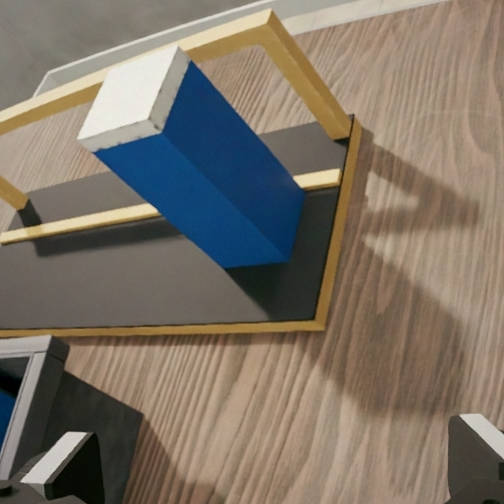

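Request:
execute_actions(
  actions=[
    {"rows": [[-0.0012,-0.0006,0,0.0013,0.0411,0.0112,-0.0154,-1,-0.3,0,0,0,0,0,0,0,1,0],[-0.0025,-0.0012,0,0.0025,0.0822,0.0223,-0.0307,-1,-0.3,0,0,0,0,0,0,0,1,0],[-0.0037,-0.0018,0,0.0038,0.1234,0.0335,-0.0461,-1,-0.3,0,0,0,0,0,0,0,1,0],[-0.0049,-0.0024,0,0.005,0.1645,0.0446,-0.0614,-1,-0.3,0,0,0,0,0,0,0,1,0],[-0.0062,-0.003,0,0.0063,0.2056,0.0558,-0.0768,-1,-0.3,0,0,0,0,0,0,0,1,0],[-0.0074,-0.0036,0,0.0075,0.2467,0.0669,-0.0922,-1,-0.3,0,0,0,0,0,0,0,1,0],[-0.0086,-0.0042,0,0.0088,0.2878,0.0781,-0.1075,-1,-0.3,0,0,0,0,0,0,0,1,0],[-0.0098,-0.0048,0,0.01,0.329,0.0892,-0.1229,-1,-0.3,0,0,0,0,0,0,0,1,0],[-0.0111,-0.0054,0,0.0113,0.3701,0.1004,-0.1382,-1,-0.3,0,0,0,0,0,0,0,1,0],[-0.0123,-0.006,0,0.0125,0.4112,0.1115,-0.1536,-1,-0.3,0,0,0,0,0,0,0,1,0],[-0.0135,-0.0066,0,0.0138,0.4523,0.1227,-0.169,-1,-0.3,0,0,0,0,0,0,0,1,0],[-0.0148,-0.0072,0,0.015,0.4934,0.1338,-0.1843,-1,-0.3,0,0,0,0,0,0,0,1,0],[-0.016,-0.0078,0,0.0163,0.5346,0.145,-0.1997,-1,-0.3,0,0,0,0,0,0,0,1,0],[-0.0172,-0.0084,0,0.0175,0.5757,0.1561,-0.215,-1,-0.3,0,0,0,0,0,0,0,1,0],[-0.0185,-0.009,0,0.0188,0.6168,0.1673,-0.2304,-1,-0.3,0,0,0,0,0,0,0,1,0]], "steps": 15},
  ],
  pictures=false,
)

Request:
execute_actions(
  actions=[
    {"rows": [[-0.0062,-0.003,0,0.0063,0.2056,0.0558,-0.0768,-1,-0.3,0,0,0,0,0,0,0,1,0],[-0.0074,-0.0036,0,0.0075,0.2467,0.0669,-0.0922,-1,-0.3,0,0,0,0,0,0,0,1,0],[-0.0086,-0.0042,0,0.0088,0.2878,0.0781,-0.1075,-1,-0.3,0,0,0,0,0,0,0,1,0],[-0.0098,-0.0048,0,0.01,0.329,0.0892,-0.1229,-1,-0.3,0,0,0,0,0,0,0,1,0],[-0.0111,-0.0054,0,0.0113,0.3701,0.1004,-0.1382,-1,-0.3,0,0,0,0,0,0,0,1,0],[-0.0123,-0.006,0,0.0125,0.4112,0.1115,-0.1536,-1,-0.3,0,0,0,0,0,0,0,1,0],[-0.0135,-0.0066,0,0.0138,0.4523,0.1227,-0.169,-1,-0.3,0,0,0,0,0,0,0,1,0],[-0.0148,-0.0072,0,0.015,0.4934,0.1338,-0.1843,-1,-0.3,0,0,0,0,0,0,0,1,0],[-0.016,-0.0078,0,0.0163,0.5346,0.145,-0.1997,-1,-0.3,0,0,0,0,0,0,0,1,0],[-0.0172,-0.0084,0,0.0175,0.5757,0.1561,-0.215,-1,-0.3,0,0,0,0,0,0,0,1,0],[-0.0185,-0.009,0,0.0188,0.6168,0.1673,-0.2304,-1,-0.3,0,0,0,0,0,0,0,1,0],[-0.0197,-0.0096,0,0.02,0.6579,0.1784,-0.2458,-1,-0.3,0,0,0,0,0,0,0,1,0],[-0.0209,-0.0102,0,0.0213,0.699,0.1896,-0.2611,-1,-0.3,0,0,0,0,0,0,0,1,0],[-0.0221,-0.0108,0,0.0225,0.7402,0.2007,-0.2765,-1,-0.3,0,0,0,0,0,0,0,1,0],[-0.0234,-0.0114,0,0.0238,0.7813,0.2119,-0.2918,-1,-0.3,0,0,0,0,0,0,0,1,0]], "steps": 15},
  ],
  pictures=false,
)

Request:
execute_actions(
  actions=[
    {"rows": [[-0.0062,-0.003,0,0.0063,0.2056,0.0558,-0.0768,-1,-0.3,0,0,0,0,0,0,0,1,0],[-0.0074,-0.0036,0,0.0075,0.2467,0.0669,-0.0922,-1,-0.3,0,0,0,0,0,0,0,1,0],[-0.0086,-0.0042,0,0.0088,0.2878,0.0781,-0.1075,-1,-0.3,0,0,0,0,0,0,0,1,0],[-0.0098,-0.0048,0,0.01,0.329,0.0892,-0.1229,-1,-0.3,0,0,0,0,0,0,0,1,0],[-0.0111,-0.0054,0,0.0113,0.3701,0.1004,-0.1382,-1,-0.3,0,0,0,0,0,0,0,1,0],[-0.0123,-0.006,0,0.0125,0.4112,0.1115,-0.1536,-1,-0.3,0,0,0,0,0,0,0,1,0],[-0.0135,-0.0066,0,0.0138,0.4523,0.1227,-0.169,-1,-0.3,0,0,0,0,0,0,0,1,0],[-0.0148,-0.0072,0,0.015,0.4934,0.1338,-0.1843,-1,-0.3,0,0,0,0,0,0,0,1,0],[-0.016,-0.0078,0,0.0163,0.5346,0.145,-0.1997,-1,-0.3,0,0,0,0,0,0,0,1,0],[-0.0172,-0.0084,0,0.0175,0.5757,0.1561,-0.215,-1,-0.3,0,0,0,0,0,0,0,1,0],[-0.0185,-0.009,0,0.0188,0.6168,0.1673,-0.2304,-1,-0.3,0,0,0,0,0,0,0,1,0],[-0.0197,-0.0096,0,0.02,0.6579,0.1784,-0.2458,-1,-0.3,0,0,0,0,0,0,0,1,0],[-0.0209,-0.0102,0,0.0213,0.699,0.1896,-0.2611,-1,-0.3,0,0,0,0,0,0,0,1,0],[-0.0221,-0.0108,0,0.0225,0.7402,0.2007,-0.2765,-1,-0.3,0,0,0,0,0,0,0,1,0],[-0.0234,-0.0114,0,0.0238,0.7813,0.2119,-0.2918,-1,-0.3,0,0,0,0,0,0,0,1,0]], "steps": 15},
  ],
  pictures=false,
)

Request:
execute_actions(
  actions=[
    {"steps": 12},
  ],
)

Scene clock: 1144.13 s of 6600.00 s.
left_arm: end_effector_position=(+0.2898, +0.1821, +0.2359) position_measured_pct=26.6 end_effector_quat_wxyz=(+0.085, +0.721, +0.668, -0.166) | right_arm: end_effector_position=(+0.1585, -0.3719, +0.2465) position_measured_pct=0.0 end_effector_quat_wxyz=(-0.297, +0.910, +0.087, +0.277)
Joint positions: left_arm=[-6.152  0.05  -0.001  2.129  0.418  1.083 -0.159] | right_arm=[ 0.927  0.13   0.592  2.374 -0.63   1.39   0.427]
Joint velocities: left_arm=[-0.036 -0.017  0.     0.037  1.068  0.29  -0.397] | right_arm=[-0.     0.     0.    -0.001 -0.    -0.    -0.   ]
Joint torques (N m, as the joint torque sensors report them, + toward a larger angle): left_arm=[ 0.34 -9.11  0.37 -7.62  0.75  0.38  0.25] | right_arm=[ 0.06 -6.1   0.01 -4.19 -0.69  2.21 -0.05]
Motor temperatures (°C, as the motors report them): left_arm=[31 37 29 37 40 42 42] | right_arm=[35 34 32 36 40 40 40]
Steps of this call (steps 1 to 15: the robot went on to your last target; steps 16 to 90: nothing new was sent; then 50.67 s passed at rest; steps 91 to 105: all 15 steps of this action). Readings (joint positions | what the end effector reports):
91: left_arm=[-6.138 0.056 -0.001 2.114 0.001 0.970 -0.003] | right_arm=[0.927 0.130 0.592 2.374 -0.630 1.390 0.427] | left_arm position_measured_pct=26.6 | right_arm position_measured_pct=0.0
92: left_arm=[-6.139 0.056 -0.001 2.115 0.009 0.972 -0.007] | right_arm=[0.927 0.130 0.592 2.374 -0.630 1.390 0.427] | left_arm position_measured_pct=26.6 | right_arm position_measured_pct=0.0
94: left_arm=[-6.140 0.056 -0.001 2.116 0.051 0.983 -0.022] | right_arm=[0.927 0.130 0.592 2.374 -0.630 1.390 0.427] | left_arm position_measured_pct=26.6 | right_arm position_measured_pct=0.0
98: left_arm=[-6.144 0.054 -0.001 2.121 0.173 1.016 -0.068] | right_arm=[0.927 0.130 0.592 2.374 -0.630 1.390 0.427] | left_arm position_measured_pct=26.6 | right_arm position_measured_pct=0.0
105: the state above

Scene clock: 1144.63 s of 6600.00 s.
left_arm: end_effector_position=(+0.2837, +0.0547, +0.3299) position_measured_pct=26.6 end_effector_quat_wxyz=(+0.253, +0.638, +0.635, -0.354) | right_arm: end_effector_position=(+0.1585, -0.3719, +0.2465) position_measured_pct=0.0 end_effector_quat_wxyz=(-0.297, +0.910, +0.087, +0.277)
Joint positions: left_arm=[-6.171  0.04  -0.001  2.149  0.978  1.235 -0.368] | right_arm=[ 0.927  0.13   0.592  2.374 -0.63   1.39   0.427]
Joint velocities: left_arm=[-0.037 -0.018  0.     0.037  1.081  0.295 -0.403] | right_arm=[ 0.     0.    -0.    -0.     0.     0.     0.001]
Joint torques (N m, as the joint torque sensors report them, + toward a larger angle): left_arm=[ 0.19 -9.31  0.34 -7.47  2.18  1.31 -0.31] | right_arm=[ 0.61 -6.68  0.17 -3.89 -0.85  1.82 -0.1 ]
Motor temperatures (°C, as the motors report them): left_arm=[31 37 29 37 40 42 42] | right_arm=[35 34 32 36 40 40 40]
Steps of this call (steps 1 to 15: all 15 steps of this action). Readings (joint positions | what the end effector reports):
1: left_arm=[-6.153 0.049 -0.001 2.130 0.454 1.092 -0.172] | right_arm=[0.927 0.130 0.592 2.374 -0.630 1.390 0.427] | left_arm position_measured_pct=26.6 | right_arm position_measured_pct=0.0
2: left_arm=[-6.154 0.048 -0.001 2.132 0.491 1.103 -0.186] | right_arm=[0.927 0.130 0.592 2.374 -0.630 1.390 0.427] | left_arm position_measured_pct=26.6 | right_arm position_measured_pct=0.0
4: left_arm=[-6.157 0.047 -0.001 2.135 0.569 1.124 -0.216] | right_arm=[0.927 0.130 0.592 2.374 -0.630 1.390 0.427] | left_arm position_measured_pct=26.6 | right_arm position_measured_pct=0.0
8: left_arm=[-6.162 0.045 -0.001 2.140 0.722 1.165 -0.273] | right_arm=[0.927 0.130 0.592 2.374 -0.630 1.390 0.427] | left_arm position_measured_pct=26.6 | right_arm position_measured_pct=0.0
15: the state above

Scene clock: 1145.13 s of 6600.00 s.
left_arm: end_effector_position=(+0.3288, -0.0073, +0.4792) position_measured_pct=26.6 end_effector_quat_wxyz=(+0.463, +0.513, +0.551, -0.468) | right_arm: end_effector_position=(+0.1585, -0.3719, +0.2465) position_measured_pct=0.0 end_effector_quat_wxyz=(-0.297, +0.910, +0.087, +0.277)
Joint positions: left_arm=[-6.19   0.031 -0.     2.168  1.538  1.387 -0.577] | right_arm=[ 0.927  0.13   0.592  2.374 -0.63   1.39   0.427]
Joint velocities: left_arm=[-0.036 -0.018  0.001  0.037  1.082  0.292 -0.404] | right_arm=[-0.002 -0.     0.     0.001 -0.     0.001  0.   ]
Joint torques (N m, as the joint torque sensors report them, + toward a larger angle): left_arm=[-0.41 -9.36  0.44 -8.08  2.54  1.88 -0.25] | right_arm=[ 0.06 -6.14 -0.16 -4.14 -0.87  2.16 -0.09]
Motor temperatures (°C, as the motors report them): left_arm=[31 37 29 37 40 42 42] | right_arm=[35 34 32 36 40 40 40]
Steps of this call (steps 1 to 15: all 15 steps of this action). Readings (joint positions | what the end effector reports):
1: left_arm=[-6.172 0.040 -0.001 2.150 1.014 1.244 -0.382] | right_arm=[0.927 0.130 0.592 2.374 -0.630 1.390 0.427] | left_arm position_measured_pct=26.6 | right_arm position_measured_pct=0.0
2: left_arm=[-6.173 0.039 -0.001 2.152 1.052 1.255 -0.396] | right_arm=[0.927 0.130 0.592 2.374 -0.630 1.390 0.427] | left_arm position_measured_pct=26.6 | right_arm position_measured_pct=0.0
4: left_arm=[-6.176 0.038 -0.000 2.154 1.130 1.276 -0.425] | right_arm=[0.927 0.130 0.592 2.374 -0.630 1.390 0.427] | left_arm position_measured_pct=26.6 | right_arm position_measured_pct=0.0
8: left_arm=[-6.181 0.035 -0.000 2.160 1.283 1.317 -0.482] | right_arm=[0.927 0.130 0.592 2.374 -0.630 1.390 0.427] | left_arm position_measured_pct=26.6 | right_arm position_measured_pct=0.0
15: the state above

Scene clock: 1145.53 s of 6600.00 s.
left_arm: end_effector_position=(+0.3431, -0.0078, +0.5156) position_measured_pct=26.6 end_effector_quat_wxyz=(+0.513, +0.480, +0.526, -0.479) | right_arm: end_effector_position=(+0.1585, -0.3719, +0.2465) position_measured_pct=0.0 end_effector_quat_wxyz=(-0.297, +0.910, +0.087, +0.277)
Joint positions: left_arm=[-6.194  0.029 -0.001  2.173  1.663  1.42  -0.624] | right_arm=[ 0.927  0.13   0.592  2.374 -0.63   1.39   0.427]
Joint velocities: left_arm=[ 0.     0.    -0.     0.001  0.    -0.001  0.   ] | right_arm=[ 0.    -0.    -0.    -0.001  0.    -0.     0.001]
Joint torques (N m, as the joint torque sensors report them, + toward a larger angle): left_arm=[ 0.3  -9.2   0.32 -8.38  2.95  2.05  0.02] | right_arm=[ 0.5  -6.17  0.08 -4.32 -0.56  1.86 -0.03]
Motor temperatures (°C, as the motors report them): left_arm=[31 37 29 37 40 42 42] | right_arm=[35 34 32 36 40 40 40]
Steps of this call (steps 1 to 12: the robot went on to your last target). Readings (joint positions | what the end effector reports):
1: left_arm=[-6.191 0.031 -0.000 2.170 1.574 1.396 -0.591] | right_arm=[0.927 0.130 0.592 2.374 -0.630 1.390 0.427] | left_arm position_measured_pct=26.6 | right_arm position_measured_pct=0.0
2: left_arm=[-6.192 0.030 -0.000 2.170 1.607 1.405 -0.603] | right_arm=[0.927 0.130 0.592 2.374 -0.630 1.390 0.427] | left_arm position_measured_pct=26.6 | right_arm position_measured_pct=0.0
4: left_arm=[-6.193 0.029 -0.001 2.171 1.651 1.417 -0.619] | right_arm=[0.927 0.130 0.592 2.374 -0.630 1.390 0.427] | left_arm position_measured_pct=26.6 | right_arm position_measured_pct=0.0
8: left_arm=[-6.194 0.029 -0.001 2.172 1.663 1.420 -0.624] | right_arm=[0.927 0.130 0.592 2.374 -0.630 1.390 0.427] | left_arm position_measured_pct=26.6 | right_arm position_measured_pct=0.0
12: the state above

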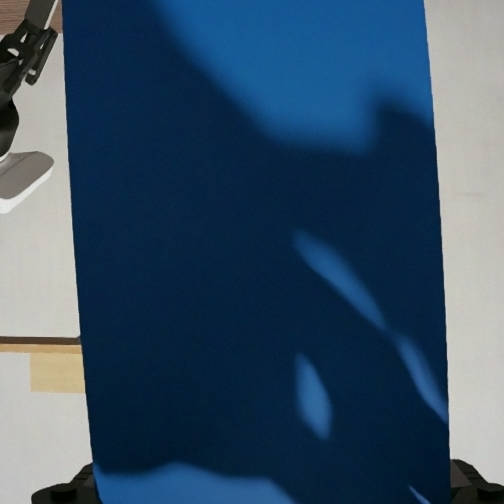

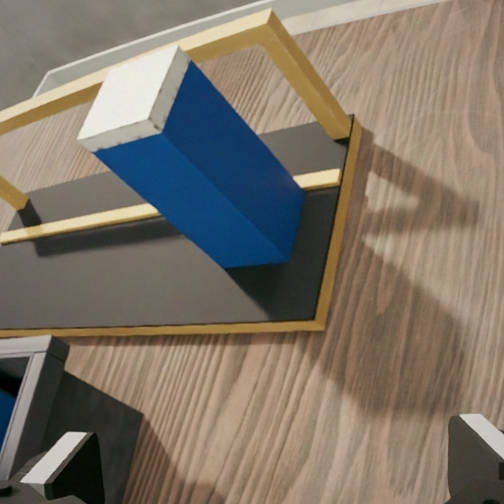

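Request:
execute_actions(
  actions=[],
)

Scene clock: 1162.63 s of 6600.00 s.
left_arm: end_effector_position=(+0.3432, -0.0078, +0.5156) position_measured_pct=26.6 end_effector_quat_wxyz=(+0.513, +0.480, +0.526, -0.479) | right_arm: end_effector_position=(+0.1585, -0.3719, +0.2465) position_measured_pct=0.0 end_effector_quat_wxyz=(-0.297, +0.910, +0.087, +0.277)
Joint positions: left_arm=[-6.194  0.029 -0.001  2.173  1.663  1.42  -0.624] | right_arm=[ 0.927  0.13   0.592  2.374 -0.63   1.39   0.427]
Joint velocities: left_arm=[ 0.     0.    -0.    -0.001 -0.     0.001  0.   ] | right_arm=[-0.001  0.002 -0.    -0.002  0.     0.     0.   ]
Joint torques (N m, as the joint torque sensors report them, + toward a larger angle): left_arm=[ 0.13 -9.61  0.83 -8.65  2.71  2.   -0.2 ] | right_arm=[ 0.01 -6.21  0.12 -4.03 -0.85  2.19 -0.08]
Motor temperatures (°C, as the motors report them): left_arm=[31 36 29 37 40 43 42] | right_arm=[35 34 32 36 40 40 40]
Steps of this call (steps 1 to 30: the robot went on to your last target; steps 31 to 100: nothing new was sent; then 13.77 s passed at rest). Readings (joint positions | what the end effector reports):
1: left_arm=[-6.194 0.029 -0.001 2.173 1.663 1.420 -0.624] | right_arm=[0.927 0.130 0.592 2.374 -0.630 1.390 0.427] | left_arm position_measured_pct=26.6 | right_arm position_measured_pct=0.0
2: left_arm=[-6.194 0.029 -0.001 2.173 1.663 1.420 -0.624] | right_arm=[0.927 0.130 0.592 2.374 -0.630 1.390 0.427] | left_arm position_measured_pct=26.6 | right_arm position_measured_pct=0.0
4: left_arm=[-6.194 0.029 -0.001 2.173 1.663 1.420 -0.624] | right_arm=[0.927 0.130 0.592 2.374 -0.630 1.390 0.427] | left_arm position_measured_pct=26.6 | right_arm position_measured_pct=0.0
8: left_arm=[-6.194 0.029 -0.001 2.173 1.663 1.420 -0.624] | right_arm=[0.927 0.130 0.592 2.374 -0.630 1.390 0.427] | left_arm position_measured_pct=26.6 | right_arm position_measured_pct=0.0
100: the state above
All arms were judged still, so your last target was given up. Only a new action makes them travel on or press farther. Fingers that are still opening or closing keep moving.

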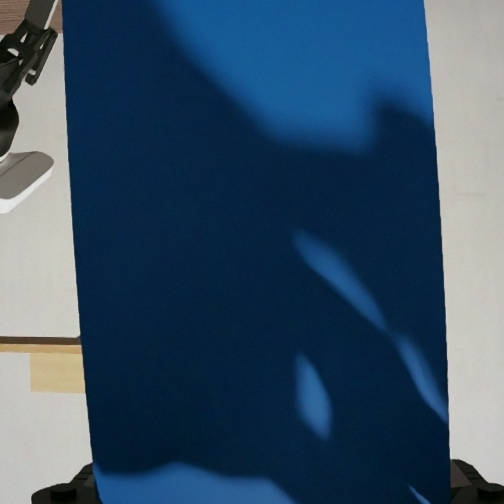

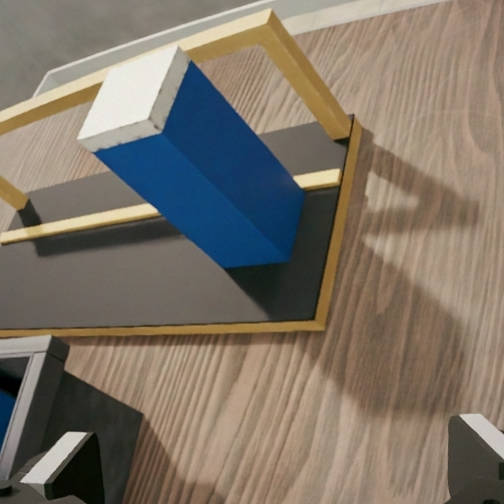

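Request:
execute_actions(
  actions=[
    {"rows":[[0,0.026,0,0.0094,0.0035,0.0074,-0.0404,-1,-0.3,0,0,0,0,0,0,0,1,0],[0,0.0519,0,0.0189,0.0071,0.0147,-0.0808,-1,-0.3,0,0,0,0,0,0,0,1,0],[0,0.0779,0,0.0283,0.0106,0.0221,-0.1211,-1,-0.3,0,0,0,0,0,0,0,1,0],[0,0.1039,0,0.0377,0.0142,0.0294,-0.1615,-1,-0.3,0,0,0,0,0,0,0,1,0],[0,0.1299,0,0.0472,0.0177,0.0368,-0.2019,-1,-0.3,0,0,0,0,0,0,0,1,0],[0,0.1558,0,0.0566,0.0213,0.0441,-0.2423,-1,-0.3,0,0,0,0,0,0,0,1,0],[0,0.1818,0,0.0661,0.0248,0.0515,-0.2827,-1,-0.3,0,0,0,0,0,0,0,1,0],[0,0.2078,0,0.0755,0.0284,0.0588,-0.323,-1,-0.3,0,0,0,0,0,0,0,1,0],[0,0.2337,0,0.0849,0.0319,0.0662,-0.3634,-1,-0.3,0,0,0,0,0,0,0,1,0],[0,0.2597,0,0.0944,0.0354,0.0736,-0.4038,-1,-0.3,0,0,0,0,0,0,0,1,0],[0,0.2857,0,0.1038,0.039,0.0809,-0.4442,-1,-0.3,0,0,0,0,0,0,0,1,0],[0,0.3116,0,0.1132,0.0425,0.0883,-0.4846,-1,-0.3,0,0,0,0,0,0,0,1,0],[0,0.3376,0,0.1227,0.0461,0.0956,-0.5249,-1,-0.3,0,0,0,0,0,0,0,1,0],[0,0.3636,0,0.1321,0.0496,0.103,-0.5653,-1,-0.3,0,0,0,0,0,0,0,1,0],[0,0.3896,0,0.1416,0.0532,0.1103,-0.6057,-1,-0.3,0,0,0,0,0,0,0,1,0]],"steps":15},
  ],
  pictures=false,
)

Request:
execute_actions(
  actions=[
    {"rows":[[0,0.1299,0,0.0472,0.0177,0.0368,-0.2019,-1,-0.3,0,0,0,0,0,0,0,1,0],[0,0.1558,0,0.0566,0.0213,0.0441,-0.2423,-1,-0.3,0,0,0,0,0,0,0,1,0],[0,0.1818,0,0.0661,0.0248,0.0515,-0.2827,-1,-0.3,0,0,0,0,0,0,0,1,0],[0,0.2078,0,0.0755,0.0284,0.0588,-0.323,-1,-0.3,0,0,0,0,0,0,0,1,0],[0,0.2337,0,0.0849,0.0319,0.0662,-0.3634,-1,-0.3,0,0,0,0,0,0,0,1,0],[0,0.2597,0,0.0944,0.0354,0.0736,-0.4038,-1,-0.3,0,0,0,0,0,0,0,1,0],[0,0.2857,0,0.1038,0.039,0.0809,-0.4442,-1,-0.3,0,0,0,0,0,0,0,1,0],[0,0.3116,0,0.1132,0.0425,0.0883,-0.4846,-1,-0.3,0,0,0,0,0,0,0,1,0],[0,0.3376,0,0.1227,0.0461,0.0956,-0.5249,-1,-0.3,0,0,0,0,0,0,0,1,0],[0,0.3636,0,0.1321,0.0496,0.103,-0.5653,-1,-0.3,0,0,0,0,0,0,0,1,0],[0,0.3896,0,0.1416,0.0532,0.1103,-0.6057,-1,-0.3,0,0,0,0,0,0,0,1,0],[0,0.4155,0,0.151,0.0567,0.1177,-0.6461,-1,-0.3,0,0,0,0,0,0,0,1,0],[0,0.4415,0,0.1604,0.0602,0.125,-0.6865,-1,-0.3,0,0,0,0,0,0,0,1,0],[0,0.4675,0,0.1699,0.0638,0.1324,-0.7268,-1,-0.3,0,0,0,0,0,0,0,1,0],[0,0.4934,0,0.1793,0.0673,0.1397,-0.7672,-1,-0.3,0,0,0,0,0,0,0,1,0]],"steps":15},
  ],
  pictures=false,
)

Request:
execute_actions(
  actions=[
    {"steps":12},
  ],
)

Scene clock: 1210.20 s of 6600.00 s.
left_arm: end_effector_position=(+0.3638, -0.0111, +0.4161) position_measured_pct=26.6 end_effector_quat_wxyz=(+0.510, +0.484, +0.517, -0.489) | right_arm: end_effector_position=(+0.1585, -0.3719, +0.2465) position_measured_pct=0.0 end_effector_quat_wxyz=(-0.297, +0.910, +0.087, +0.277)
Joint positions: left_arm=[-6.194  0.316 -0.001  2.276  1.697  1.491 -1.014] | right_arm=[ 0.927  0.13   0.592  2.374 -0.63   1.39   0.427]
Joint velocities: left_arm=[-0.002  0.755 -0.001  0.276  0.091  0.188 -1.035] | right_arm=[-0.001 -0.002  0.    -0.     0.     0.    -0.001]
Joint torques (N m, as the joint torque sensors report them, + toward a larger angle): left_arm=[  0.31 -13.06   1.5   -5.16   1.65   2.41  -0.11] | right_arm=[ 0.07 -6.2   0.05 -4.46 -0.77  2.14 -0.11]
Motor temperatures (°C, as the motors report them): left_arm=[31 36 29 37 40 43 42] | right_arm=[35 34 32 36 40 40 40]
Steps of this call (steps 1 to 90: nothing new was sent; then 44.07 s passed at rest; steps 91 to 105: all 15 steps of this action). Readings (joint positions | what the end effector reports):
91: left_arm=[-6.194 0.030 -0.001 2.173 1.663 1.421 -0.625] | right_arm=[0.927 0.130 0.592 2.374 -0.630 1.390 0.427] | left_arm position_measured_pct=26.6 | right_arm position_measured_pct=0.0
92: left_arm=[-6.194 0.036 -0.000 2.174 1.664 1.422 -0.631] | right_arm=[0.927 0.130 0.592 2.374 -0.630 1.390 0.427] | left_arm position_measured_pct=26.6 | right_arm position_measured_pct=0.0
94: left_arm=[-6.194 0.065 -0.000 2.183 1.667 1.429 -0.665] | right_arm=[0.927 0.130 0.592 2.374 -0.630 1.390 0.427] | left_arm position_measured_pct=26.6 | right_arm position_measured_pct=0.0
98: left_arm=[-6.194 0.147 -0.001 2.214 1.677 1.449 -0.780] | right_arm=[0.927 0.130 0.592 2.374 -0.630 1.390 0.427] | left_arm position_measured_pct=26.6 | right_arm position_measured_pct=0.0
105: the state above

Scene clock: 1210.70 s of 6600.00 s.
left_arm: end_effector_position=(+0.3552, -0.0090, +0.2975) position_measured_pct=26.6 end_effector_quat_wxyz=(+0.522, +0.474, +0.515, -0.487) | right_arm: end_effector_position=(+0.1585, -0.3719, +0.2465) position_measured_pct=0.0 end_effector_quat_wxyz=(-0.297, +0.910, +0.087, +0.277)
Joint positions: left_arm=[-6.194  0.704 -0.001  2.417  1.744  1.588 -1.543] | right_arm=[ 0.927  0.13   0.592  2.374 -0.63   1.39   0.427]
Joint velocities: left_arm=[ 0.     0.777 -0.     0.282  0.093  0.191 -1.057] | right_arm=[ 0.001  0.    -0.     0.    -0.     0.    -0.001]
Joint torques (N m, as the joint torque sensors report them, + toward a larger angle): left_arm=[  0.   -15.08   3.22  -0.39  -0.22   3.37   0.21] | right_arm=[ 0.38 -6.55  0.24 -3.78 -0.67  2.17 -0.12]
Motor temperatures (°C, as the motors report them): left_arm=[31 36 29 37 40 43 42] | right_arm=[35 34 32 36 40 40 40]
Steps of this call (steps 1 to 15: all 15 steps of this action). Readings (joint positions | what the end effector reports):
1: left_arm=[-6.194 0.342 -0.001 2.286 1.700 1.498 -1.049] | right_arm=[0.927 0.130 0.592 2.374 -0.630 1.390 0.427] | left_arm position_measured_pct=26.6 | right_arm position_measured_pct=0.0
2: left_arm=[-6.194 0.367 -0.001 2.295 1.703 1.504 -1.084] | right_arm=[0.927 0.130 0.592 2.374 -0.630 1.390 0.427] | left_arm position_measured_pct=26.6 | right_arm position_measured_pct=0.0
4: left_arm=[-6.194 0.419 -0.001 2.313 1.710 1.517 -1.154] | right_arm=[0.927 0.130 0.592 2.374 -0.630 1.390 0.427] | left_arm position_measured_pct=26.6 | right_arm position_measured_pct=0.0
8: left_arm=[-6.194 0.522 -0.001 2.351 1.722 1.542 -1.295] | right_arm=[0.927 0.130 0.592 2.374 -0.630 1.390 0.427] | left_arm position_measured_pct=26.6 | right_arm position_measured_pct=0.0
15: the state above

Scene clock: 1211.10 s of 6600.00 s.
left_arm: end_effector_position=(+0.3475, -0.0073, +0.2700) position_measured_pct=26.6 end_effector_quat_wxyz=(+0.527, +0.471, +0.518, -0.482) | right_arm: end_effector_position=(+0.1585, -0.3719, +0.2465) position_measured_pct=0.0 end_effector_quat_wxyz=(-0.297, +0.910, +0.087, +0.277)
Joint positions: left_arm=[-6.194  0.807 -0.001  2.455  1.756  1.614 -1.687] | right_arm=[ 0.927  0.13   0.592  2.374 -0.63   1.39   0.427]
Joint velocities: left_arm=[-0.002  0.018 -0.     0.001  0.    -0.001  0.001] | right_arm=[-0.001 -0.001  0.     0.002  0.    -0.     0.002]
Joint torques (N m, as the joint torque sensors report them, + toward a larger angle): left_arm=[  0.33 -15.32   3.59   0.93  -0.49   3.46  -0.17] | right_arm=[ 0.45 -6.47  0.17 -4.53 -0.89  1.93  0.02]
Motor temperatures (°C, as the motors report them): left_arm=[31 36 29 37 40 43 42] | right_arm=[35 34 32 36 40 40 40]
Steps of this call (steps 1 to 12: the robot went on to your last target). Readings (joint positions | what the end effector reports):
1: left_arm=[-6.194 0.729 -0.001 2.426 1.747 1.594 -1.578] | right_arm=[0.927 0.130 0.592 2.374 -0.630 1.390 0.427] | left_arm position_measured_pct=26.6 | right_arm position_measured_pct=0.0
2: left_arm=[-6.194 0.752 -0.001 2.435 1.750 1.599 -1.611] | right_arm=[0.927 0.130 0.592 2.374 -0.630 1.390 0.427] | left_arm position_measured_pct=26.6 | right_arm position_measured_pct=0.0
4: left_arm=[-6.194 0.785 -0.001 2.448 1.754 1.608 -1.660] | right_arm=[0.927 0.130 0.592 2.374 -0.630 1.390 0.427] | left_arm position_measured_pct=26.6 | right_arm position_measured_pct=0.0
8: left_arm=[-6.194 0.802 -0.001 2.455 1.756 1.613 -1.686] | right_arm=[0.927 0.130 0.592 2.374 -0.630 1.390 0.427] | left_arm position_measured_pct=26.6 | right_arm position_measured_pct=0.0
12: the state above

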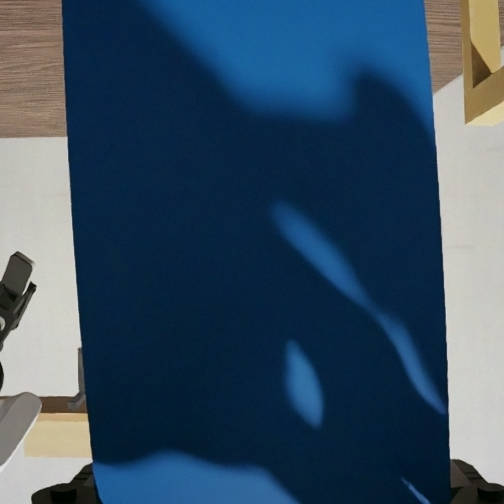

